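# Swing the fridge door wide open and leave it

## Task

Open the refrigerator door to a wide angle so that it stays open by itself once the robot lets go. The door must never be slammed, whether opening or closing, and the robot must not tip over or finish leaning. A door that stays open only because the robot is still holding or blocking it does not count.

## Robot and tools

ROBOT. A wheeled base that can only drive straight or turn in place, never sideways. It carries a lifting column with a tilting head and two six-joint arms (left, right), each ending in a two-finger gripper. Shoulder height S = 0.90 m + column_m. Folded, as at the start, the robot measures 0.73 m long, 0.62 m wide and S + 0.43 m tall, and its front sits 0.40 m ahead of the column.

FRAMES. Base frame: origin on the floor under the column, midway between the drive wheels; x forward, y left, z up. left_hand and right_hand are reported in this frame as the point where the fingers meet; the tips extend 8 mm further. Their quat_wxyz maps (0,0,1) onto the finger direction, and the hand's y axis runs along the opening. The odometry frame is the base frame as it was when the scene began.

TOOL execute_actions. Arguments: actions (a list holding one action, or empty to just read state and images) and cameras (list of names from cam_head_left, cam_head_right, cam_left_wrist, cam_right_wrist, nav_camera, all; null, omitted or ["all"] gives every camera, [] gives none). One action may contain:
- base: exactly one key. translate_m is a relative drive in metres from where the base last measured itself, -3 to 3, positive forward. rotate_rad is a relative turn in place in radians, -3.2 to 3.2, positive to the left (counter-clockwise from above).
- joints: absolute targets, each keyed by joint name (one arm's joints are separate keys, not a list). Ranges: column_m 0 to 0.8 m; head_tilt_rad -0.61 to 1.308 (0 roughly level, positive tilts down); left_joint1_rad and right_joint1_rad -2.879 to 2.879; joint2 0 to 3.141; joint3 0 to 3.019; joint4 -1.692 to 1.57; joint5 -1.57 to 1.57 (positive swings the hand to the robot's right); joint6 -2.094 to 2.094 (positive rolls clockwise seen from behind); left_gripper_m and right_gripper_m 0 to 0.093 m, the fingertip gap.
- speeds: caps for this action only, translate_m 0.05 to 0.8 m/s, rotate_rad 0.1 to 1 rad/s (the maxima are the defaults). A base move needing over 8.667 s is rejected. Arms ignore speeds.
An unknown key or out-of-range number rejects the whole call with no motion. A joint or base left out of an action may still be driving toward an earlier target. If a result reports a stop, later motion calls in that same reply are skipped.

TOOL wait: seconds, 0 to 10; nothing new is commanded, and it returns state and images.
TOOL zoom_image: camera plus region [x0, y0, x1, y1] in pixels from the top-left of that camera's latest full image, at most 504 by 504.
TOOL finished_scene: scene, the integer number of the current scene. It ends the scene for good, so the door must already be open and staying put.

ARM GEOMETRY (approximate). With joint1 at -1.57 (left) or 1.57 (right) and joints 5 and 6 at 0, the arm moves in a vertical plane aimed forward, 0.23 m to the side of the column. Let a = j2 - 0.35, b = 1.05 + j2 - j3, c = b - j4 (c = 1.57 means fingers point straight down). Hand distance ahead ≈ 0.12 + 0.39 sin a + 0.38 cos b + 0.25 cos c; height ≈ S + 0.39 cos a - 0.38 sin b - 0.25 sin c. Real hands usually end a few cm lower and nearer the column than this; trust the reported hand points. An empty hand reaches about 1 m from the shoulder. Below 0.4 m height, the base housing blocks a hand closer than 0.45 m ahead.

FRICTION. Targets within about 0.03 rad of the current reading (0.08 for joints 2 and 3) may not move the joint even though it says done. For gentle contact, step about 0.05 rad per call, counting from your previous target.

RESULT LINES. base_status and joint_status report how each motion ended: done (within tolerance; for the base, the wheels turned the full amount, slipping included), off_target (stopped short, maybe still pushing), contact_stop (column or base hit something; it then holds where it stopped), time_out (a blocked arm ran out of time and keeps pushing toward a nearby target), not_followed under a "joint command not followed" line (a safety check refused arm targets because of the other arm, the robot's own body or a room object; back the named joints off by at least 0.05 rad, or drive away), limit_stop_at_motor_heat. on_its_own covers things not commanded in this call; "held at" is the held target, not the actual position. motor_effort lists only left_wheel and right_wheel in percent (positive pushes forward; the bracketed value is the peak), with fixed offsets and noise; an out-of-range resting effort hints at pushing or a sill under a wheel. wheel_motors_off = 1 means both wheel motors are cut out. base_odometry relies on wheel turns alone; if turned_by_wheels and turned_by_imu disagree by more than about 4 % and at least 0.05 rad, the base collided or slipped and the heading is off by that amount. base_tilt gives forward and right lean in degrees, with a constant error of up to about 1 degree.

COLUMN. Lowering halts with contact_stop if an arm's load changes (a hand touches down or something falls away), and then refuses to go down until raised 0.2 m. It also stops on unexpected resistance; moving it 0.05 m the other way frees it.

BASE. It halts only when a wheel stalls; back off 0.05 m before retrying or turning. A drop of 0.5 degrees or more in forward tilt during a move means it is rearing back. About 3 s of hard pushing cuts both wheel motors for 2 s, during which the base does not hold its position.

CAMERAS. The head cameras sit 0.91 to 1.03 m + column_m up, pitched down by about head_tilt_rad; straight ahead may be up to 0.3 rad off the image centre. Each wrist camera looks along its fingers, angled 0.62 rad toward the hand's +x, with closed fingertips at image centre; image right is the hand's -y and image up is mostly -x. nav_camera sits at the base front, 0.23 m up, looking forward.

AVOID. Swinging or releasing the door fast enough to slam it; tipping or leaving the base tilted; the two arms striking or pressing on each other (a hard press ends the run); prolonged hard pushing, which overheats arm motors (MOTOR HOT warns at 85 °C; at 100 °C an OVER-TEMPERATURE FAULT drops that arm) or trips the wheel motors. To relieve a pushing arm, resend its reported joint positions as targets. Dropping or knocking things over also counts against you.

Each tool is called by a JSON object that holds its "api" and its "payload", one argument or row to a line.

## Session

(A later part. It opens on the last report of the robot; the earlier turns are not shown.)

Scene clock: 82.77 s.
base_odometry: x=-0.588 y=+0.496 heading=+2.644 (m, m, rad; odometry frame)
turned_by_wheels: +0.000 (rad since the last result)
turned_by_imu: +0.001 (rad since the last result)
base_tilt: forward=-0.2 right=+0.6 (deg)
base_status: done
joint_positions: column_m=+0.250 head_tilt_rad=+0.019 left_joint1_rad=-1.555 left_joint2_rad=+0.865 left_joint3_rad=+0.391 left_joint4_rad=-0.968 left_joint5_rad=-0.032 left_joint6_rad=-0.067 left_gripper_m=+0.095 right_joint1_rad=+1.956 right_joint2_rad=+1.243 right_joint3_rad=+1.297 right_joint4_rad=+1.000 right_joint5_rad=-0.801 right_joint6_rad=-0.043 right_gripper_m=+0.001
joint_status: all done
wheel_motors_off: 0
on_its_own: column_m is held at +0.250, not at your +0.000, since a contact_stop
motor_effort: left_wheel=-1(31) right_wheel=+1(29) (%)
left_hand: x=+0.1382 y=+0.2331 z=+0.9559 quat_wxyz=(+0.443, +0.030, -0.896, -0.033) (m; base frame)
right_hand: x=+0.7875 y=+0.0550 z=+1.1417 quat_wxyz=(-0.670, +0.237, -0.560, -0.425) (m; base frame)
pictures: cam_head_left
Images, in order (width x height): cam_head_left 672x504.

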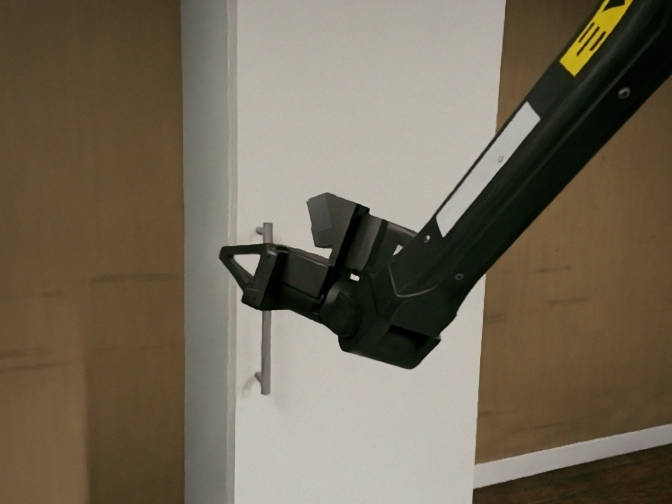

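{"api": "execute_actions", "payload": {
  "actions": [
    {"joints":{"right_joint1_rad":1.5,"right_joint5_rad":-1.4}}
  ],
  "cameras": []
}}

{"api": "execute_actions", "payload": {
  "actions": [
    {"base":{"translate_m":0.53},"speeds":{"translate_m":0.15}}
  ],
  "cameras": []
}}

{"api": "execute_actions", "payload": {
  "actions": [
    {"joints":{"right_joint1_rad":1.85}}
  ],
  "cameras": ["cam_head_left"]
}}

Scene clock: 84.13 s.
base_odometry: x=-0.588 y=+0.496 heading=+2.644 (m, m, rad; odometry frame)
turned_by_wheels: +0.000 (rad since the last result)
turned_by_imu: +0.000 (rad since the last result)
base_tilt: forward=-0.2 right=+0.4 (deg)
base_status: not commanded
joint_positions: column_m=+0.250 head_tilt_rad=+0.019 left_joint1_rad=-1.555 left_joint2_rad=+0.865 left_joint3_rad=+0.391 left_joint4_rad=-0.968 left_joint5_rad=-0.032 left_joint6_rad=-0.067 left_gripper_m=+0.095 right_joint1_rad=+1.493 right_joint2_rad=+1.243 right_joint3_rad=+1.297 right_joint4_rad=+1.000 right_joint5_rad=-1.397 right_joint6_rad=-0.043 right_gripper_m=+0.001
joint_status: all done
wheel_motors_off: 0
on_its_own: column_m is held at +0.250, not at your +0.000, since a contact_stop
motor_effort: left_wheel=-1(1) right_wheel=+1(1) (%)
left_hand: x=+0.1382 y=+0.2331 z=+0.9559 quat_wxyz=(+0.443, +0.030, -0.896, -0.033) (m; base frame)
right_hand: x=+0.7428 y=-0.0877 z=+1.0625 quat_wxyz=(-0.545, +0.476, -0.553, -0.412) (m; base frame)
pictures: none
No camera images: the call's "cameras" was empty. Leave "cameras" out to get every camera's image.

Scene clock: 88.53 s.
base_odometry: x=-1.053 y=+0.749 heading=+2.644 (m, m, rad; odometry frame)
turned_by_wheels: +0.000 (rad since the last result)
turned_by_imu: +0.001 (rad since the last result)
base_tilt: forward=-0.1 right=+0.6 (deg)
base_status: done
joint_positions: column_m=+0.250 head_tilt_rad=+0.019 left_joint1_rad=-1.555 left_joint2_rad=+0.865 left_joint3_rad=+0.391 left_joint4_rad=-0.968 left_joint5_rad=-0.032 left_joint6_rad=-0.067 left_gripper_m=+0.095 right_joint1_rad=+1.493 right_joint2_rad=+1.243 right_joint3_rad=+1.296 right_joint4_rad=+1.000 right_joint5_rad=-1.399 right_joint6_rad=-0.043 right_gripper_m=+0.001
joint_status: not commanded
wheel_motors_off: 0
on_its_own: column_m is held at +0.250, not at your +0.000, since a contact_stop
motor_effort: left_wheel=+0(37) right_wheel=+1(27) (%)
left_hand: x=+0.1384 y=+0.2331 z=+0.9559 quat_wxyz=(+0.442, +0.030, -0.896, -0.033) (m; base frame)
right_hand: x=+0.7422 y=-0.0873 z=+1.0624 quat_wxyz=(-0.545, +0.476, -0.553, -0.413) (m; base frame)
pictures: none
No camera images: the call's "cameras" was empty. Leave "cameras" out to get every camera's image.

Scene clock: 90.83 s.
base_odometry: x=-1.053 y=+0.749 heading=+2.643 (m, m, rad; odometry frame)
turned_by_wheels: +0.000 (rad since the last result)
turned_by_imu: +0.000 (rad since the last result)
base_tilt: forward=-0.1 right=+0.7 (deg)
base_status: not commanded
joint_positions: column_m=+0.250 head_tilt_rad=+0.019 left_joint1_rad=-1.555 left_joint2_rad=+0.865 left_joint3_rad=+0.391 left_joint4_rad=-0.968 left_joint5_rad=-0.032 left_joint6_rad=-0.067 left_gripper_m=+0.095 right_joint1_rad=+1.798 right_joint2_rad=+1.245 right_joint3_rad=+1.256 right_joint4_rad=+1.000 right_joint5_rad=-1.408 right_joint6_rad=-0.037 right_gripper_m=+0.001
joint_status: right_joint1_rad time_out (moved +0.305 of +0.357)
wheel_motors_off: 0
on_its_own: column_m is held at +0.250, not at your +0.000, since a contact_stop; right_joint1_rad reads +1.798 and still pushes toward +1.850 since a time_out
motor_effort: left_wheel=-6(6) right_wheel=+13(17) (%)
left_hand: x=+0.1384 y=+0.2331 z=+0.9559 quat_wxyz=(+0.442, +0.030, -0.896, -0.033) (m; base frame)
right_hand: x=+0.6975 y=+0.0302 z=+1.1015 quat_wxyz=(-0.554, +0.435, -0.466, -0.536) (m; base frame)
pictures: cam_head_left
Images, in order (width x height): cam_head_left 672x504.

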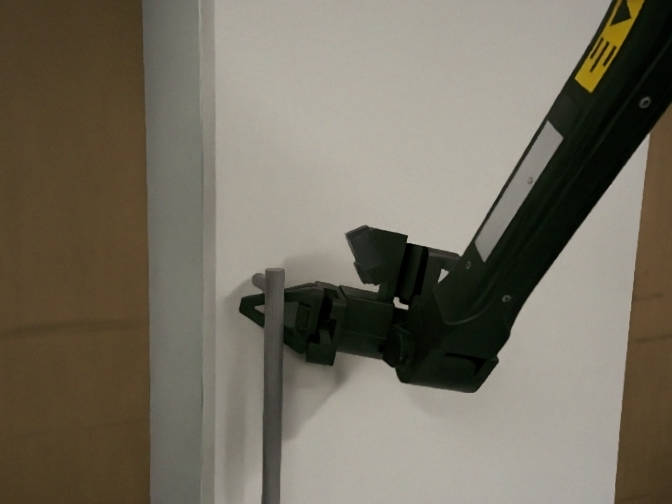

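{"api": "execute_actions", "payload": {
  "actions": [
    {"base":{"translate_m":-0.45},"speeds":{"translate_m":0.1}}
  ],
  "cameras": ["cam_head_left"]
}}

Scene clock: 96.37 s.
base_odometry: x=-0.658 y=+0.534 heading=+2.643 (m, m, rad; odometry frame)
turned_by_wheels: +0.000 (rad since the last result)
turned_by_imu: +0.001 (rad since the last result)
base_tilt: forward=-0.3 right=+0.6 (deg)
base_status: done
joint_positions: column_m=+0.250 head_tilt_rad=+0.019 left_joint1_rad=-1.555 left_joint2_rad=+0.865 left_joint3_rad=+0.391 left_joint4_rad=-0.968 left_joint5_rad=-0.032 left_joint6_rad=-0.067 left_gripper_m=+0.095 right_joint1_rad=+1.856 right_joint2_rad=+1.248 right_joint3_rad=+1.293 right_joint4_rad=+0.989 right_joint5_rad=-1.400 right_joint6_rad=-0.043 right_gripper_m=+0.001
joint_status: not commanded
wheel_motors_off: 0
on_its_own: column_m is held at +0.250, not at your +0.000, since a contact_stop; right_joint1_rad moved +0.058 to your old target +1.850
motor_effort: left_wheel=+0(30) right_wheel=+0(31) (%)
left_hand: x=+0.1382 y=+0.2331 z=+0.9559 quat_wxyz=(+0.443, +0.030, -0.896, -0.033) (m; base frame)
right_hand: x=+0.7031 y=+0.0499 z=+1.1230 quat_wxyz=(-0.567, +0.430, -0.441, -0.547) (m; base frame)
pictures: cam_head_left
Images, in order (width x height): cam_head_left 672x504.

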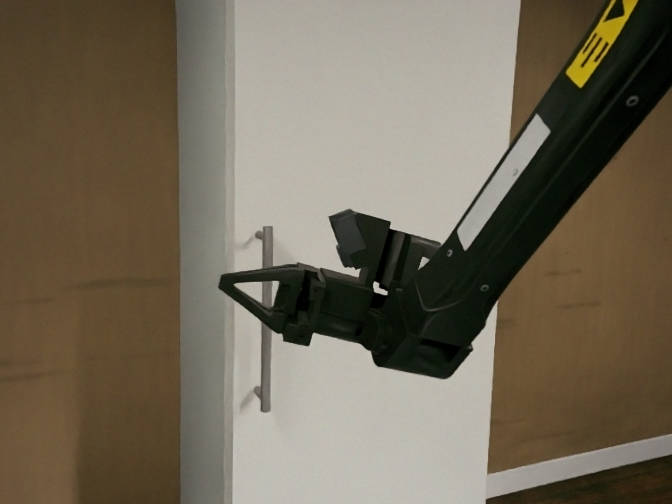

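{"api": "execute_actions", "payload": {
  "actions": [
    {"base":{"translate_m":0.42},"joints":{"right_joint1_rad":1.5,"right_gripper_m":0.05},"speeds":{"translate_m":0.15}}
  ],
  "cameras": []
}}

{"api": "execute_actions", "payload": {
  "actions": [
    {"joints":{"right_joint1_rad":1.85}}
  ],
  "cameras": ["cam_head_left","cam_right_wrist"]
}}

Scene clock: 100.23 s.
base_odometry: x=-1.027 y=+0.735 heading=+2.643 (m, m, rad; odometry frame)
turned_by_wheels: +0.000 (rad since the last result)
turned_by_imu: +0.001 (rad since the last result)
base_tilt: forward=-0.3 right=+0.6 (deg)
base_status: done
joint_positions: column_m=+0.250 head_tilt_rad=+0.019 left_joint1_rad=-1.555 left_joint2_rad=+0.865 left_joint3_rad=+0.391 left_joint4_rad=-0.968 left_joint5_rad=-0.032 left_joint6_rad=-0.067 left_gripper_m=+0.095 right_joint1_rad=+1.493 right_joint2_rad=+1.248 right_joint3_rad=+1.293 right_joint4_rad=+0.989 right_joint5_rad=-1.400 right_joint6_rad=-0.043 right_gripper_m=+0.050
joint_status: all done
wheel_motors_off: 0
on_its_own: column_m is held at +0.250, not at your +0.000, since a contact_stop
motor_effort: left_wheel=+0(46) right_wheel=+1(26) (%)
left_hand: x=+0.1384 y=+0.2331 z=+0.9559 quat_wxyz=(+0.442, +0.030, -0.896, -0.033) (m; base frame)
right_hand: x=+0.7408 y=-0.0877 z=+1.0573 quat_wxyz=(-0.540, +0.472, -0.558, -0.418) (m; base frame)
pictures: none
No camera images: the call's "cameras" was empty. Leave "cameras" out to get every camera's image.

Scene clock: 101.47 s.
base_odometry: x=-1.027 y=+0.735 heading=+2.643 (m, m, rad; odometry frame)
turned_by_wheels: +0.000 (rad since the last result)
turned_by_imu: +0.000 (rad since the last result)
base_tilt: forward=-0.3 right=+0.8 (deg)
base_status: not commanded
joint_positions: column_m=+0.250 head_tilt_rad=+0.019 left_joint1_rad=-1.555 left_joint2_rad=+0.865 left_joint3_rad=+0.391 left_joint4_rad=-0.968 left_joint5_rad=-0.032 left_joint6_rad=-0.067 left_gripper_m=+0.095 right_joint1_rad=+1.847 right_joint2_rad=+1.271 right_joint3_rad=+1.283 right_joint4_rad=+0.983 right_joint5_rad=-1.396 right_joint6_rad=-0.028 right_gripper_m=+0.050
joint_status: all done
wheel_motors_off: 0
on_its_own: column_m is held at +0.250, not at your +0.000, since a contact_stop
motor_effort: left_wheel=-2(25) right_wheel=+3(22) (%)
left_hand: x=+0.1384 y=+0.2331 z=+0.9559 quat_wxyz=(+0.442, +0.030, -0.896, -0.033) (m; base frame)
right_hand: x=+0.6992 y=+0.0501 z=+1.1029 quat_wxyz=(-0.551, +0.420, -0.459, -0.556) (m; base frame)
pictures: cam_head_left, cam_right_wrist
Images, in order (width x height): cam_head_left 672x504, cam_right_wrist 504x504.

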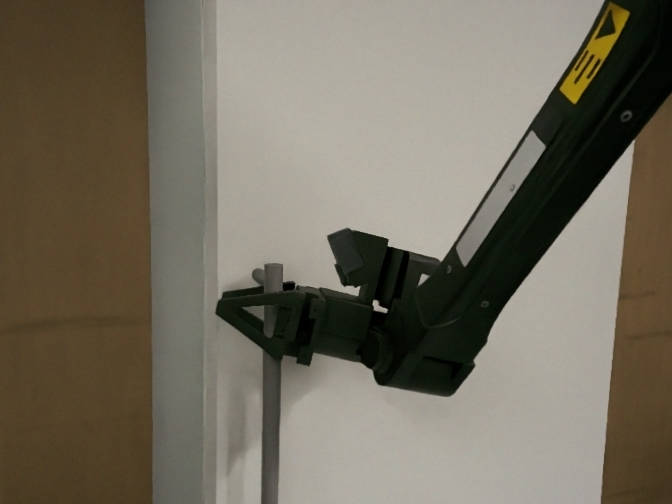

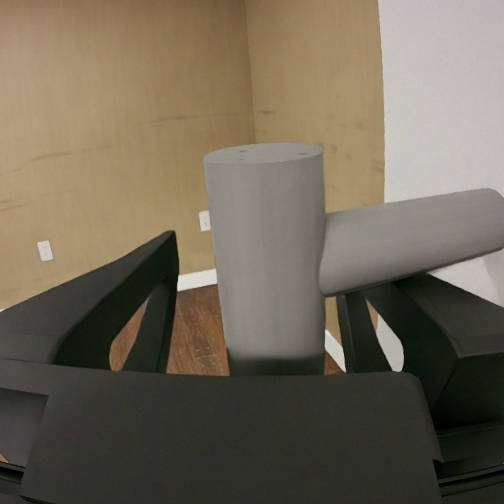

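{"api": "execute_actions", "payload": {
  "actions": [
    {"joints":{"right_gripper_m":0.0}}
  ],
  "cameras": []
}}

{"api": "execute_actions", "payload": {
  "actions": [
    {"base":{"translate_m":-0.45},"speeds":{"translate_m":0.1}}
  ],
  "cameras": ["cam_head_left"]
}}

Scene clock: 102.23 s.
base_odometry: x=-1.027 y=+0.735 heading=+2.643 (m, m, rad; odometry frame)
turned_by_wheels: +0.000 (rad since the last result)
turned_by_imu: +0.000 (rad since the last result)
base_tilt: forward=-0.3 right=+0.6 (deg)
base_status: not commanded
joint_positions: column_m=+0.250 head_tilt_rad=+0.019 left_joint1_rad=-1.555 left_joint2_rad=+0.865 left_joint3_rad=+0.391 left_joint4_rad=-0.968 left_joint5_rad=-0.032 left_joint6_rad=-0.067 left_gripper_m=+0.095 right_joint1_rad=+1.842 right_joint2_rad=+1.277 right_joint3_rad=+1.288 right_joint4_rad=+0.990 right_joint5_rad=-1.378 right_joint6_rad=-0.091 right_gripper_m=+0.015
joint_status: right_gripper_m off_target (ended at +0.015, target +0.000)
wheel_motors_off: 0
on_its_own: column_m is held at +0.250, not at your +0.000, since a contact_stop
motor_effort: left_wheel=-3(4) right_wheel=-2(3) (%)
left_hand: x=+0.1384 y=+0.2331 z=+0.9559 quat_wxyz=(+0.442, +0.030, -0.896, -0.033) (m; base frame)
right_hand: x=+0.7040 y=+0.0490 z=+1.1005 quat_wxyz=(-0.574, +0.431, -0.450, -0.531) (m; base frame)
pictures: none
No camera images: the call's "cameras" was empty. Leave "cameras" out to get every camera's image.

Scene clock: 110.27 s.
base_odometry: x=-0.636 y=+0.522 heading=+2.626 (m, m, rad; odometry frame)
turned_by_wheels: -0.016 (rad since the last result)
turned_by_imu: -0.014 (rad since the last result)
base_tilt: forward=-0.2 right=+0.7 (deg)
base_status: translate_m off_target (by the wheels' count: -0.445 of -0.450)
joint_positions: column_m=+0.250 head_tilt_rad=+0.019 left_joint1_rad=-1.555 left_joint2_rad=+0.865 left_joint3_rad=+0.390 left_joint4_rad=-0.968 left_joint5_rad=-0.032 left_joint6_rad=-0.067 left_gripper_m=+0.095 right_joint1_rad=+1.622 right_joint2_rad=+1.284 right_joint3_rad=+1.450 right_joint4_rad=+0.942 right_joint5_rad=-0.119 right_joint6_rad=-0.042 right_gripper_m=+0.018
joint_status: not commanded
wheel_motors_off: 0
on_its_own: column_m is held at +0.250, not at your +0.000, since a contact_stop
motor_effort: left_wheel=-21(70) right_wheel=-3(33) (%)
left_hand: x=+0.1376 y=+0.2331 z=+0.9561 quat_wxyz=(+0.443, +0.030, -0.895, -0.033) (m; base frame)
right_hand: x=+0.9207 y=-0.1814 z=+1.1013 quat_wxyz=(-0.728, +0.050, -0.681, -0.050) (m; base frame)
pictures: cam_head_left
Images, in order (width x height): cam_head_left 672x504.

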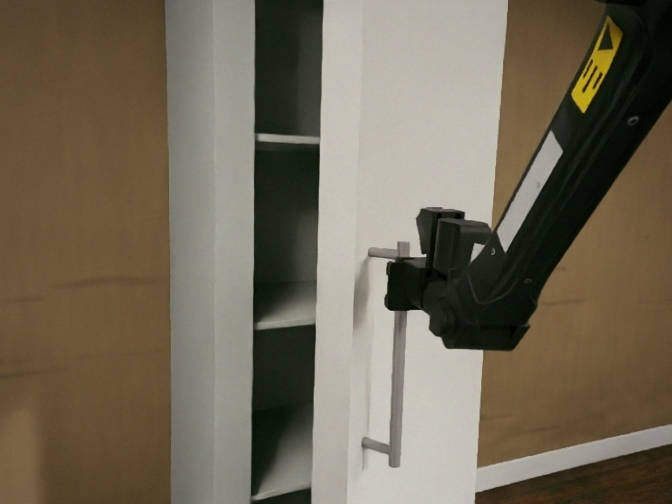

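Open partly. Keep grip, relax arm, turn right to swing it.

{"api": "execute_actions", "payload": {
  "actions": [
    {"base":{"rotate_rad":-0.5},"joints":{"right_joint1_rad":1.5,"right_joint5_rad":0.5},"speeds":{"rotate_rad":0.15}}
  ],
  "cameras": ["cam_head_left"]
}}

Scene clock: 114.40 s.
base_odometry: x=-0.636 y=+0.522 heading=+2.127 (m, m, rad; odometry frame)
turned_by_wheels: -0.499 (rad since the last result)
turned_by_imu: -0.504 (rad since the last result)
base_tilt: forward=-0.2 right=+0.7 (deg)
base_status: done
joint_positions: column_m=+0.250 head_tilt_rad=+0.019 left_joint1_rad=-1.555 left_joint2_rad=+0.865 left_joint3_rad=+0.390 left_joint4_rad=-0.968 left_joint5_rad=-0.032 left_joint6_rad=-0.067 left_gripper_m=+0.095 right_joint1_rad=+1.501 right_joint2_rad=+1.247 right_joint3_rad=+1.294 right_joint4_rad=+0.987 right_joint5_rad=+0.499 right_joint6_rad=-0.023 right_gripper_m=+0.001
joint_status: all done
wheel_motors_off: 0
on_its_own: column_m is held at +0.250, not at your +0.000, since a contact_stop; right_gripper_m moved -0.017 to your old target +0.000
motor_effort: left_wheel=+3(36) right_wheel=-3(28) (%)
left_hand: x=+0.1378 y=+0.2331 z=+0.9561 quat_wxyz=(+0.443, +0.030, -0.895, -0.033) (m; base frame)
right_hand: x=+0.8536 y=-0.3399 z=+1.0730 quat_wxyz=(-0.680, -0.157, -0.682, +0.216) (m; base frame)
pictures: cam_head_left
Images, in order (width x height): cam_head_left 672x504.

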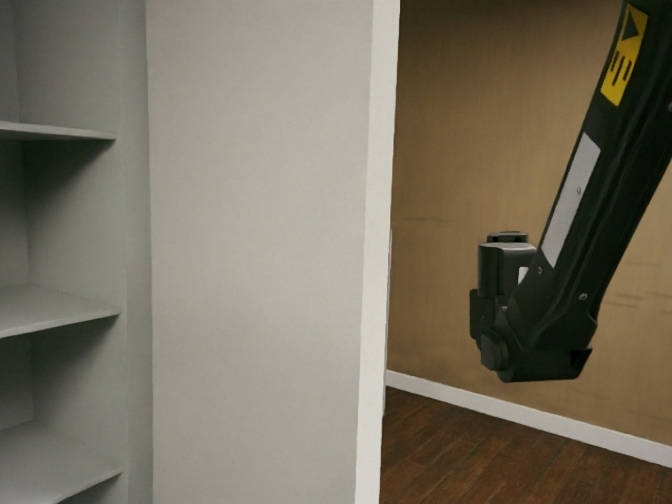

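Looks wide open.

{"api": "finished_scene", "payload": {
  "scene": 1
}}

The scene is finished: the task was done.


## Next scene

The same job, from a new start.

{"api": "execute_actions", "payload": {
  "actions": [
    {"joints":{"head_tilt_rad":0.1,"column_m":0.25}}
  ],
  "cameras": ["cam_head_left","nav_camera"]
}}

Scene clock: 4.50 s.
base_odometry: x=+0.000 y=+0.000 heading=+0.000 (m, m, rad; odometry frame)
turned_by_wheels: +0.000 (rad since the last result)
turned_by_imu: +0.001 (rad since the last result)
base_tilt: forward=-0.3 right=+0.6 (deg)
base_status: not commanded
joint_positions: column_m=+0.250 head_tilt_rad=+0.120 left_joint1_rad=-1.579 left_joint2_rad=+0.885 left_joint3_rad=+0.396 left_joint4_rad=-0.920 left_joint5_rad=-0.034 left_joint6_rad=-0.087 left_gripper_m=+0.095 right_joint1_rad=+1.571 right_joint2_rad=+0.903 right_joint3_rad=+0.386 right_joint4_rad=-0.974 right_joint5_rad=+0.028 right_joint6_rad=+0.076 right_gripper_m=+0.095
joint_status: all done
wheel_motors_off: 0
motor_effort: left_wheel=+2(3) right_wheel=+2(3) (%)
left_hand: x=+0.1443 y=+0.2288 z=+0.9453 quat_wxyz=(+0.427, +0.029, -0.903, -0.032) (m; base frame)
right_hand: x=+0.1273 y=-0.2302 z=+0.9576 quat_wxyz=(+0.464, -0.027, -0.885, +0.030) (m; base frame)
pictures: cam_head_left, nav_camera
Images, in order (width x height): cam_head_left 672x504, nav_camera 672x504.

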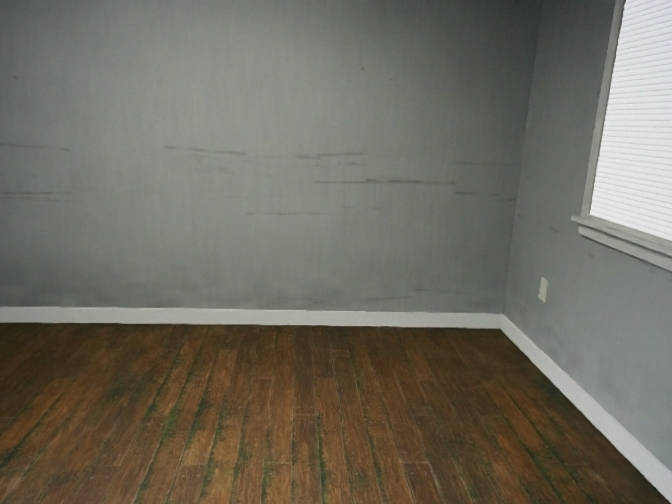

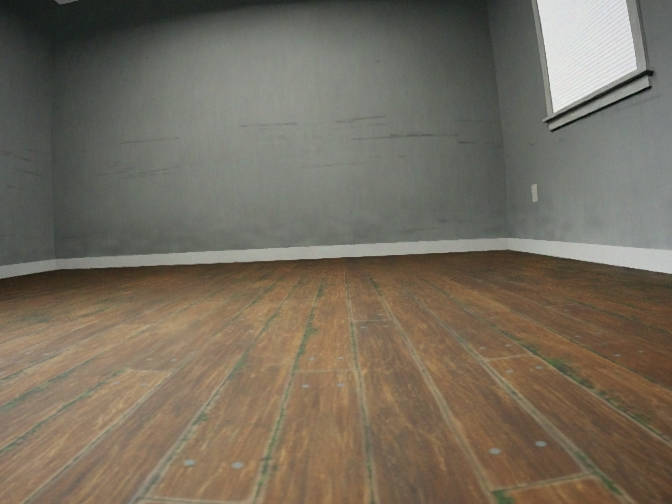

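{"api": "execute_actions", "payload": {
  "actions": [
    {"base":{"rotate_rad":2.2}}
  ],
  "cameras": ["cam_head_left","nav_camera"]
}}

Scene clock: 8.27 s.
base_odometry: x=+0.000 y=+0.000 heading=+2.199 (m, m, rad; odometry frame)
turned_by_wheels: +2.199 (rad since the last result)
turned_by_imu: +2.227 (rad since the last result)
base_tilt: forward=-0.3 right=+0.5 (deg)
base_status: done
joint_positions: column_m=+0.250 head_tilt_rad=+0.120 left_joint1_rad=-1.579 left_joint2_rad=+0.885 left_joint3_rad=+0.396 left_joint4_rad=-0.920 left_joint5_rad=-0.034 left_joint6_rad=-0.087 left_gripper_m=+0.095 right_joint1_rad=+1.571 right_joint2_rad=+0.903 right_joint3_rad=+0.386 right_joint4_rad=-0.974 right_joint5_rad=+0.028 right_joint6_rad=+0.076 right_gripper_m=+0.095
joint_status: not commanded
wheel_motors_off: 0
motor_effort: left_wheel=-3(28) right_wheel=+3(32) (%)
left_hand: x=+0.1443 y=+0.2288 z=+0.9453 quat_wxyz=(+0.427, +0.029, -0.903, -0.032) (m; base frame)
right_hand: x=+0.1273 y=-0.2302 z=+0.9576 quat_wxyz=(+0.464, -0.027, -0.885, +0.030) (m; base frame)
pictures: cam_head_left, nav_camera
Images, in order (width x height): cam_head_left 672x504, nav_camera 672x504.

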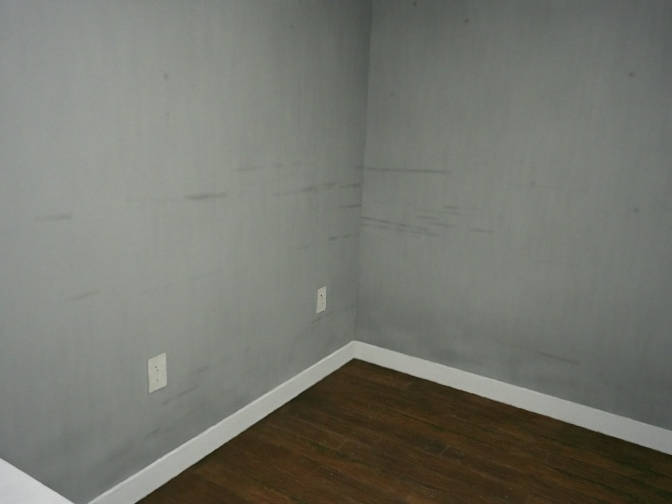

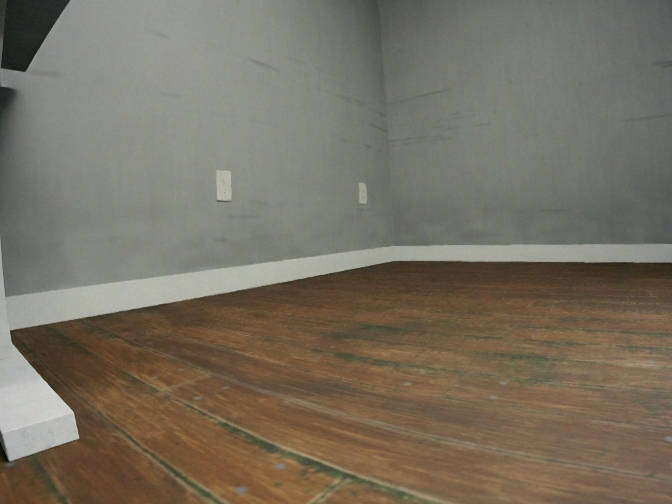

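{"api": "execute_actions", "payload": {
  "actions": [
    {"base":{"rotate_rad":1.8}}
  ],
  "cameras": ["cam_head_left","nav_camera"]
}}

Scene clock: 11.60 s.
base_odometry: x=+0.000 y=+0.000 heading=-2.285 (m, m, rad; odometry frame)
turned_by_wheels: +1.799 (rad since the last result)
turned_by_imu: +1.825 (rad since the last result)
base_tilt: forward=-0.2 right=+0.6 (deg)
base_status: done
joint_positions: column_m=+0.250 head_tilt_rad=+0.120 left_joint1_rad=-1.579 left_joint2_rad=+0.885 left_joint3_rad=+0.396 left_joint4_rad=-0.920 left_joint5_rad=-0.034 left_joint6_rad=-0.087 left_gripper_m=+0.095 right_joint1_rad=+1.571 right_joint2_rad=+0.903 right_joint3_rad=+0.386 right_joint4_rad=-0.974 right_joint5_rad=+0.028 right_joint6_rad=+0.076 right_gripper_m=+0.095
joint_status: not commanded
wheel_motors_off: 0
motor_effort: left_wheel=-3(24) right_wheel=+3(23) (%)
left_hand: x=+0.1443 y=+0.2288 z=+0.9453 quat_wxyz=(+0.427, +0.029, -0.903, -0.032) (m; base frame)
right_hand: x=+0.1273 y=-0.2302 z=+0.9576 quat_wxyz=(+0.464, -0.027, -0.885, +0.030) (m; base frame)
pictures: cam_head_left, nav_camera
Images, in order (width x height): cam_head_left 672x504, nav_camera 672x504.

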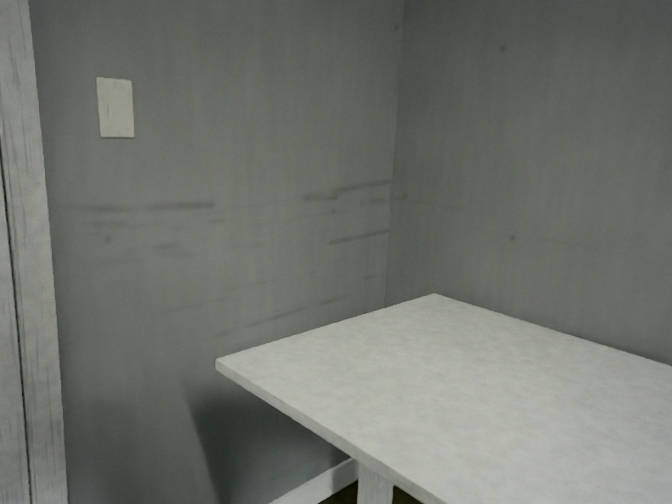

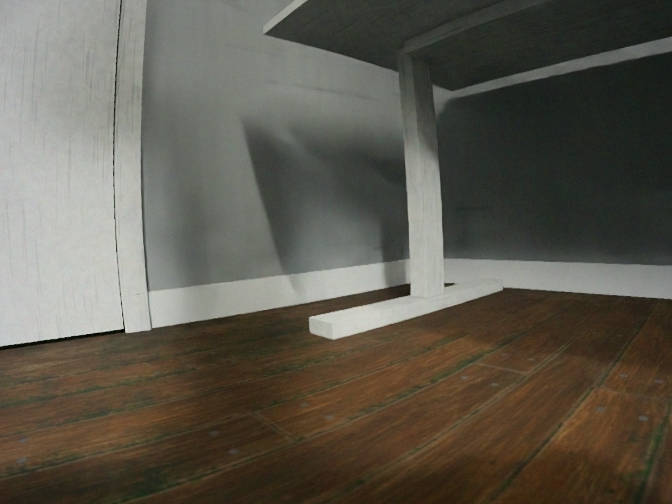

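Unseen: heading ~1.1.

{"api": "execute_actions", "payload": {
  "actions": [
    {"base":{"rotate_rad":-2.9}}
  ],
  "cameras": ["cam_head_left","nav_camera"]
}}

Scene clock: 16.07 s.
base_odometry: x=+0.000 y=+0.000 heading=+1.099 (m, m, rad; odometry frame)
turned_by_wheels: -2.899 (rad since the last result)
turned_by_imu: -2.935 (rad since the last result)
base_tilt: forward=-0.4 right=+0.6 (deg)
base_status: done
joint_positions: column_m=+0.250 head_tilt_rad=+0.120 left_joint1_rad=-1.579 left_joint2_rad=+0.885 left_joint3_rad=+0.396 left_joint4_rad=-0.920 left_joint5_rad=-0.034 left_joint6_rad=-0.087 left_gripper_m=+0.095 right_joint1_rad=+1.571 right_joint2_rad=+0.903 right_joint3_rad=+0.386 right_joint4_rad=-0.974 right_joint5_rad=+0.028 right_joint6_rad=+0.076 right_gripper_m=+0.095
joint_status: not commanded
wheel_motors_off: 0
motor_effort: left_wheel=+4(21) right_wheel=-3(19) (%)
left_hand: x=+0.1443 y=+0.2288 z=+0.9453 quat_wxyz=(+0.427, +0.029, -0.903, -0.032) (m; base frame)
right_hand: x=+0.1273 y=-0.2302 z=+0.9576 quat_wxyz=(+0.464, -0.027, -0.885, +0.030) (m; base frame)
pictures: cam_head_left, nav_camera
Images, in order (width x height): cam_head_left 672x504, nav_camera 672x504.

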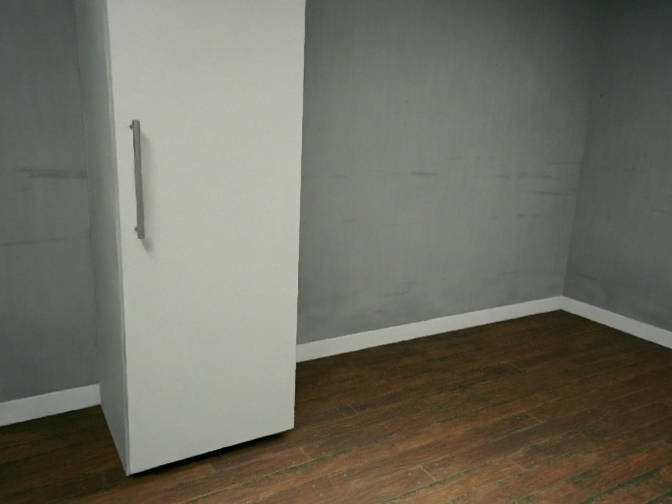

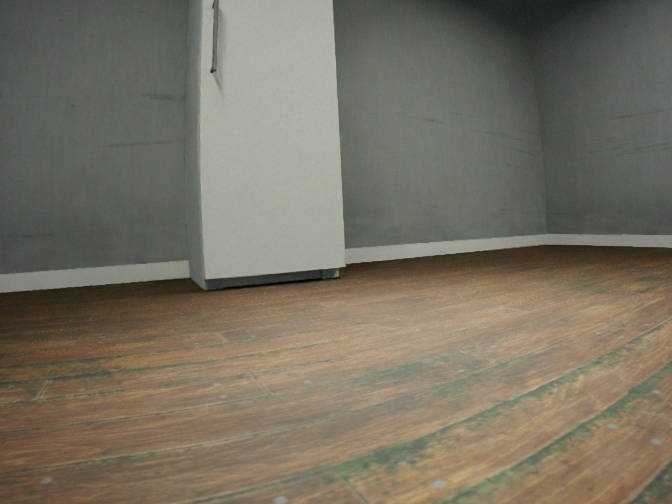

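{"api": "execute_actions", "payload": {
  "actions": [
    {"base":{"rotate_rad":0.25},"joints":{"column_m":0.45,"head_tilt_rad":0,"right_joint1_rad":1.5,"right_joint2_rad":1.25,"right_joint3_rad":1.3,"right_joint4_rad":1.0,"right_joint5_rad":-1.4,"right_gripper_m":0.05}}
  ],
  "cameras": []
}}

{"api": "execute_actions", "payload": {
  "actions": [
    {"base":{"translate_m":1.0}}
  ],
  "cameras": ["cam_head_left","nav_camera"]
}}

Scene clock: 19.47 s.
base_odometry: x=+0.000 y=+0.000 heading=+1.349 (m, m, rad; odometry frame)
turned_by_wheels: +0.249 (rad since the last result)
turned_by_imu: +0.254 (rad since the last result)
base_tilt: forward=-0.2 right=+0.7 (deg)
base_status: done
joint_positions: column_m=+0.450 head_tilt_rad=+0.019 left_joint1_rad=-1.579 left_joint2_rad=+0.885 left_joint3_rad=+0.396 left_joint4_rad=-0.920 left_joint5_rad=-0.034 left_joint6_rad=-0.087 left_gripper_m=+0.095 right_joint1_rad=+1.501 right_joint2_rad=+1.245 right_joint3_rad=+1.292 right_joint4_rad=+0.986 right_joint5_rad=-1.397 right_joint6_rad=+0.076 right_gripper_m=+0.050
joint_status: all done
wheel_motors_off: 0
motor_effort: left_wheel=-5(24) right_wheel=+5(21) (%)
left_hand: x=+0.1443 y=+0.2288 z=+1.1451 quat_wxyz=(+0.427, +0.029, -0.903, -0.032) (m; base frame)
right_hand: x=+0.7406 y=-0.0846 z=+1.2593 quat_wxyz=(-0.515, +0.436, -0.584, -0.452) (m; base frame)
pictures: none
No camera images: the call's "cameras" was empty. Leave "cameras" out to get every camera's image.

Scene clock: 23.00 s.
base_odometry: x=+0.221 y=+0.975 heading=+1.348 (m, m, rad; odometry frame)
turned_by_wheels: -0.001 (rad since the last result)
turned_by_imu: +0.000 (rad since the last result)
base_tilt: forward=-0.4 right=+0.6 (deg)
base_status: done
joint_positions: column_m=+0.450 head_tilt_rad=+0.019 left_joint1_rad=-1.579 left_joint2_rad=+0.885 left_joint3_rad=+0.397 left_joint4_rad=-0.920 left_joint5_rad=-0.034 left_joint6_rad=-0.087 left_gripper_m=+0.095 right_joint1_rad=+1.501 right_joint2_rad=+1.245 right_joint3_rad=+1.292 right_joint4_rad=+0.986 right_joint5_rad=-1.398 right_joint6_rad=+0.076 right_gripper_m=+0.050
joint_status: not commanded
wheel_motors_off: 0
motor_effort: left_wheel=-1(36) right_wheel=+1(42) (%)
left_hand: x=+0.1452 y=+0.2288 z=+1.1449 quat_wxyz=(+0.427, +0.029, -0.903, -0.032) (m; base frame)
right_hand: x=+0.7405 y=-0.0846 z=+1.2593 quat_wxyz=(-0.515, +0.436, -0.584, -0.452) (m; base frame)
pictures: cam_head_left, nav_camera
Images, in order (width x height): cam_head_left 672x504, nav_camera 672x504.

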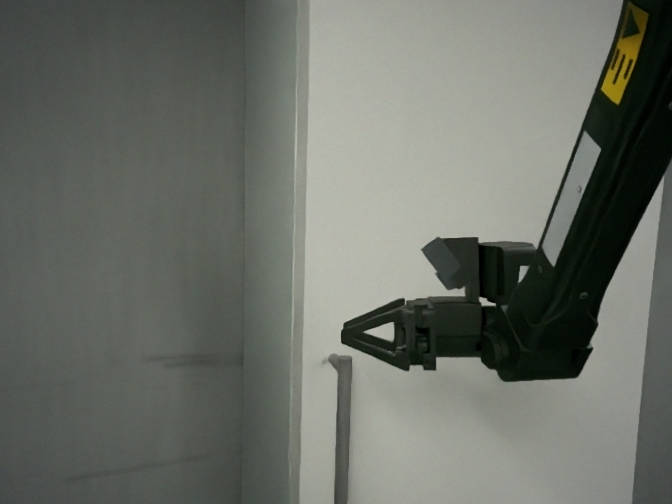

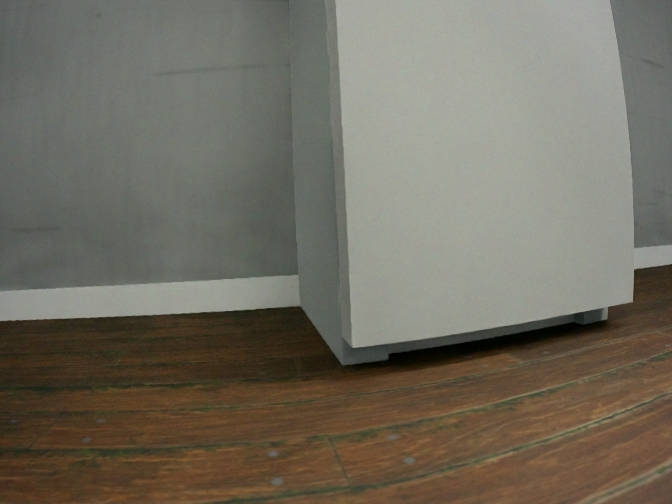

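{"api": "execute_actions", "payload": {
  "actions": [
    {"base":{"rotate_rad":-0.1},"joints":{"column_m":0.25}}
  ],
  "cameras": []
}}

{"api": "execute_actions", "payload": {
  "actions": [
    {"base":{"translate_m":0.2},"speeds":{"translate_m":0.15}}
  ],
  "cameras": ["cam_head_left","cam_right_wrist"]
}}

Scene clock: 26.37 s.
base_odometry: x=+0.221 y=+0.975 heading=+1.249 (m, m, rad; odometry frame)
turned_by_wheels: -0.099 (rad since the last result)
turned_by_imu: -0.099 (rad since the last result)
base_tilt: forward=-0.2 right=+0.7 (deg)
base_status: done
joint_positions: column_m=+0.250 head_tilt_rad=+0.019 left_joint1_rad=-1.579 left_joint2_rad=+0.885 left_joint3_rad=+0.397 left_joint4_rad=-0.920 left_joint5_rad=-0.034 left_joint6_rad=-0.087 left_gripper_m=+0.095 right_joint1_rad=+1.500 right_joint2_rad=+1.245 right_joint3_rad=+1.292 right_joint4_rad=+0.986 right_joint5_rad=-1.398 right_joint6_rad=+0.076 right_gripper_m=+0.050
joint_status: all done
wheel_motors_off: 0
motor_effort: left_wheel=+3(31) right_wheel=-1(32) (%)
left_hand: x=+0.1452 y=+0.2288 z=+0.9450 quat_wxyz=(+0.427, +0.029, -0.903, -0.032) (m; base frame)
right_hand: x=+0.7405 y=-0.0849 z=+1.0593 quat_wxyz=(-0.515, +0.436, -0.584, -0.452) (m; base frame)
pictures: none
No camera images: the call's "cameras" was empty. Leave "cameras" out to get every camera's image.

Scene clock: 28.57 s.
base_odometry: x=+0.284 y=+1.165 heading=+1.247 (m, m, rad; odometry frame)
turned_by_wheels: -0.002 (rad since the last result)
turned_by_imu: -0.001 (rad since the last result)
base_tilt: forward=-0.3 right=+0.7 (deg)
base_status: done
joint_positions: column_m=+0.250 head_tilt_rad=+0.019 left_joint1_rad=-1.579 left_joint2_rad=+0.885 left_joint3_rad=+0.396 left_joint4_rad=-0.920 left_joint5_rad=-0.034 left_joint6_rad=-0.087 left_gripper_m=+0.095 right_joint1_rad=+1.498 right_joint2_rad=+1.245 right_joint3_rad=+1.221 right_joint4_rad=+1.003 right_joint5_rad=-1.514 right_joint6_rad=+0.047 right_gripper_m=+0.050
joint_status: not commanded
wheel_motors_off: 0
motor_effort: left_wheel=+5(30) right_wheel=+5(39) (%)
left_hand: x=+0.1441 y=+0.2288 z=+0.9453 quat_wxyz=(+0.427, +0.029, -0.903, -0.032) (m; base frame)
right_hand: x=+0.6973 y=-0.0830 z=+1.0408 quat_wxyz=(-0.479, +0.461, -0.566, -0.487) (m; base frame)
pictures: cam_head_left, cam_right_wrist
Images, in order (width x height): cam_head_left 672x504, cam_right_wrist 504x504.

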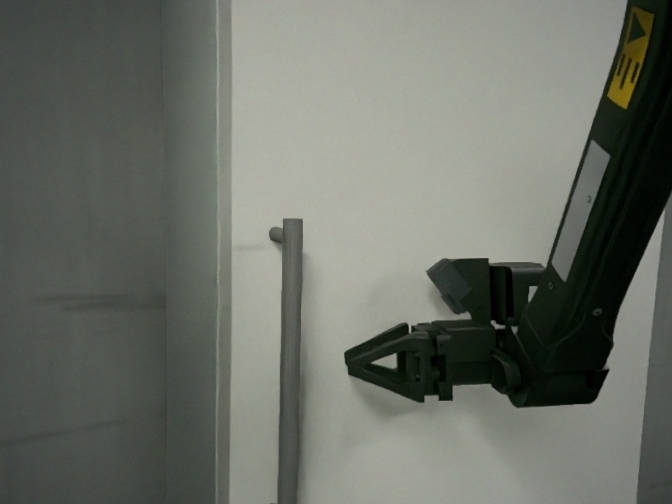

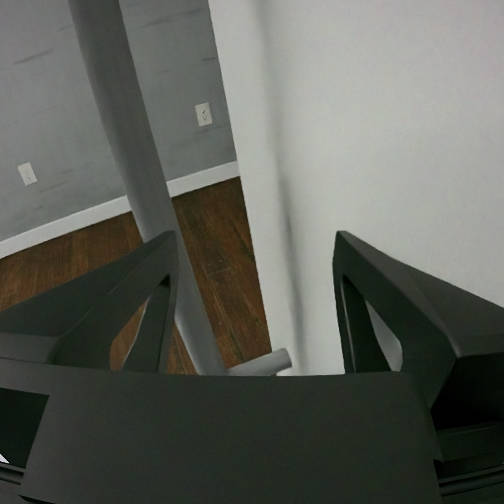

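Touching door; back off a little, then slide.

{"api": "execute_actions", "payload": {
  "actions": [
    {"base":{"translate_m":-0.06},"speeds":{"translate_m":0.1}}
  ],
  "cameras": []
}}

{"api": "execute_actions", "payload": {
  "actions": [
    {"joints":{"right_joint1_rad":1.8}}
  ],
  "cameras": ["cam_right_wrist"]
}}

Scene clock: 30.10 s.
base_odometry: x=+0.265 y=+1.108 heading=+1.249 (m, m, rad; odometry frame)
turned_by_wheels: +0.002 (rad since the last result)
turned_by_imu: +0.002 (rad since the last result)
base_tilt: forward=-0.3 right=+0.5 (deg)
base_status: done
joint_positions: column_m=+0.250 head_tilt_rad=+0.019 left_joint1_rad=-1.579 left_joint2_rad=+0.885 left_joint3_rad=+0.394 left_joint4_rad=-0.920 left_joint5_rad=-0.034 left_joint6_rad=-0.087 left_gripper_m=+0.095 right_joint1_rad=+1.504 right_joint2_rad=+1.245 right_joint3_rad=+1.271 right_joint4_rad=+1.003 right_joint5_rad=-1.402 right_joint6_rad=+0.066 right_gripper_m=+0.050
joint_status: not commanded
wheel_motors_off: 0
motor_effort: left_wheel=+2(41) right_wheel=-2(22) (%)
left_hand: x=+0.1435 y=+0.2288 z=+0.9456 quat_wxyz=(+0.428, +0.029, -0.903, -0.032) (m; base frame)
right_hand: x=+0.7328 y=-0.0833 z=+1.0550 quat_wxyz=(-0.515, +0.439, -0.581, -0.452) (m; base frame)
pictures: none
No camera images: the call's "cameras" was empty. Leave "cameras" out to get every camera's image.

Scene clock: 31.07 s.
base_odometry: x=+0.265 y=+1.108 heading=+1.249 (m, m, rad; odometry frame)
turned_by_wheels: +0.000 (rad since the last result)
turned_by_imu: +0.000 (rad since the last result)
base_tilt: forward=+0.0 right=+0.6 (deg)
base_status: not commanded
joint_positions: column_m=+0.250 head_tilt_rad=+0.019 left_joint1_rad=-1.579 left_joint2_rad=+0.885 left_joint3_rad=+0.394 left_joint4_rad=-0.920 left_joint5_rad=-0.034 left_joint6_rad=-0.087 left_gripper_m=+0.095 right_joint1_rad=+1.808 right_joint2_rad=+1.245 right_joint3_rad=+1.271 right_joint4_rad=+1.003 right_joint5_rad=-1.400 right_joint6_rad=+0.066 right_gripper_m=+0.050
joint_status: all done
wheel_motors_off: 0
motor_effort: left_wheel=+3(3) right_wheel=-2(2) (%)
left_hand: x=+0.1435 y=+0.2288 z=+0.9456 quat_wxyz=(+0.428, +0.029, -0.903, -0.032) (m; base frame)
right_hand: x=+0.7023 y=+0.0333 z=+1.1081 quat_wxyz=(-0.533, +0.410, -0.482, -0.562) (m; base frame)
pictures: cam_right_wrist
Images, in order (width x height): cam_right_wrist 504x504.

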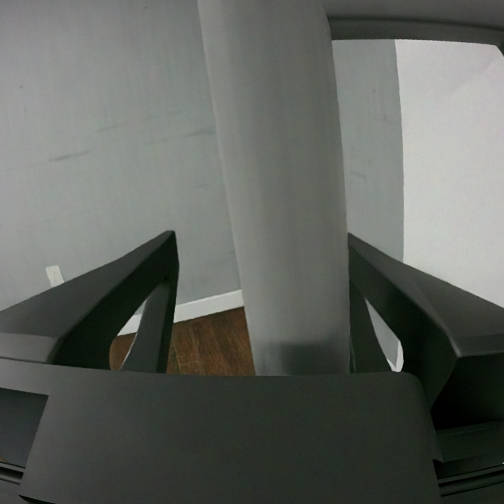

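{"api": "execute_actions", "payload": {
  "actions": [
    {"joints":{"right_gripper_m":0.0}}
  ],
  "cameras": []
}}

{"api": "execute_actions", "payload": {
  "actions": [
    {"base":{"translate_m":-0.45},"speeds":{"translate_m":0.1}}
  ],
  "cameras": []
}}

{"api": "execute_actions", "payload": {
  "actions": [
    {"base":{"rotate_rad":-0.5},"joints":{"right_joint1_rad":1.5,"right_joint5_rad":0.5},"speeds":{"rotate_rad":0.15}}
  ],
  "cameras": ["cam_head_left"]
}}

Scene clock: 31.80 s.
base_odometry: x=+0.265 y=+1.108 heading=+1.249 (m, m, rad; odometry frame)
turned_by_wheels: +0.000 (rad since the last result)
turned_by_imu: +0.000 (rad since the last result)
base_tilt: forward=-0.2 right=+0.7 (deg)
base_status: not commanded
joint_positions: column_m=+0.250 head_tilt_rad=+0.019 left_joint1_rad=-1.579 left_joint2_rad=+0.885 left_joint3_rad=+0.394 left_joint4_rad=-0.920 left_joint5_rad=-0.034 left_joint6_rad=-0.087 left_gripper_m=+0.095 right_joint1_rad=+1.800 right_joint2_rad=+1.252 right_joint3_rad=+1.294 right_joint4_rad=+1.013 right_joint5_rad=-1.386 right_joint6_rad=-0.030 right_gripper_m=+0.015
joint_status: right_gripper_m off_target (ended at +0.015, target +0.000)
wheel_motors_off: 0
motor_effort: left_wheel=+4(5) right_wheel=-8(8) (%)
left_hand: x=+0.1435 y=+0.2288 z=+0.9456 quat_wxyz=(+0.428, +0.029, -0.903, -0.032) (m; base frame)
right_hand: x=+0.7128 y=+0.0305 z=+1.1105 quat_wxyz=(-0.570, +0.435, -0.461, -0.523) (m; base frame)
pictures: none
No camera images: the call's "cameras" was empty. Leave "cameras" out to get every camera's image.

Scene clock: 39.77 s.
base_odometry: x=+0.124 y=+0.686 heading=+1.235 (m, m, rad; odometry frame)
turned_by_wheels: -0.014 (rad since the last result)
turned_by_imu: -0.012 (rad since the last result)
base_tilt: forward=-0.2 right=+0.5 (deg)
base_status: translate_m off_target (by the wheels' count: -0.445 of -0.450)
joint_positions: column_m=+0.250 head_tilt_rad=+0.019 left_joint1_rad=-1.579 left_joint2_rad=+0.885 left_joint3_rad=+0.394 left_joint4_rad=-0.920 left_joint5_rad=-0.034 left_joint6_rad=-0.087 left_gripper_m=+0.095 right_joint1_rad=+1.571 right_joint2_rad=+1.273 right_joint3_rad=+1.453 right_joint4_rad=+0.949 right_joint5_rad=-0.158 right_joint6_rad=+0.021 right_gripper_m=+0.018
joint_status: not commanded
wheel_motors_off: 0
motor_effort: left_wheel=-20(77) right_wheel=-5(59) (%)
left_hand: x=+0.1435 y=+0.2288 z=+0.9456 quat_wxyz=(+0.428, +0.029, -0.903, -0.032) (m; base frame)
right_hand: x=+0.9219 y=-0.1983 z=+1.1121 quat_wxyz=(-0.733, +0.051, -0.676, -0.061) (m; base frame)
pictures: none
No camera images: the call's "cameras" was empty. Leave "cameras" out to get every camera's image.

Scene clock: 43.77 s.
base_odometry: x=+0.124 y=+0.686 heading=+0.736 (m, m, rad; odometry frame)
turned_by_wheels: -0.499 (rad since the last result)
turned_by_imu: -0.503 (rad since the last result)
base_tilt: forward=-0.1 right=+0.7 (deg)
base_status: done
joint_positions: column_m=+0.250 head_tilt_rad=+0.019 left_joint1_rad=-1.579 left_joint2_rad=+0.885 left_joint3_rad=+0.394 left_joint4_rad=-0.920 left_joint5_rad=-0.034 left_joint6_rad=-0.087 left_gripper_m=+0.095 right_joint1_rad=+1.499 right_joint2_rad=+1.247 right_joint3_rad=+1.293 right_joint4_rad=+0.986 right_joint5_rad=+0.499 right_joint6_rad=+0.066 right_gripper_m=+0.001
joint_status: all done
wheel_motors_off: 0
on_its_own: right_gripper_m moved -0.017 to your old target +0.000
motor_effort: left_wheel=+4(43) right_wheel=-3(35) (%)
left_hand: x=+0.1435 y=+0.2288 z=+0.9456 quat_wxyz=(+0.428, +0.029, -0.903, -0.032) (m; base frame)
right_hand: x=+0.8532 y=-0.3404 z=+1.0723 quat_wxyz=(-0.689, -0.187, -0.675, +0.186) (m; base frame)
pictures: cam_head_left
Images, in order (width x height): cam_head_left 672x504.

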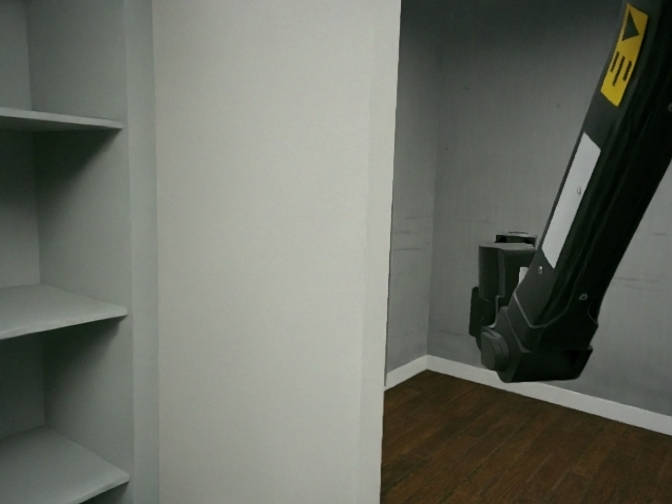

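{"api": "finished_scene", "payload": {
  "scene": 2
}}

The scene is finished: the task was done.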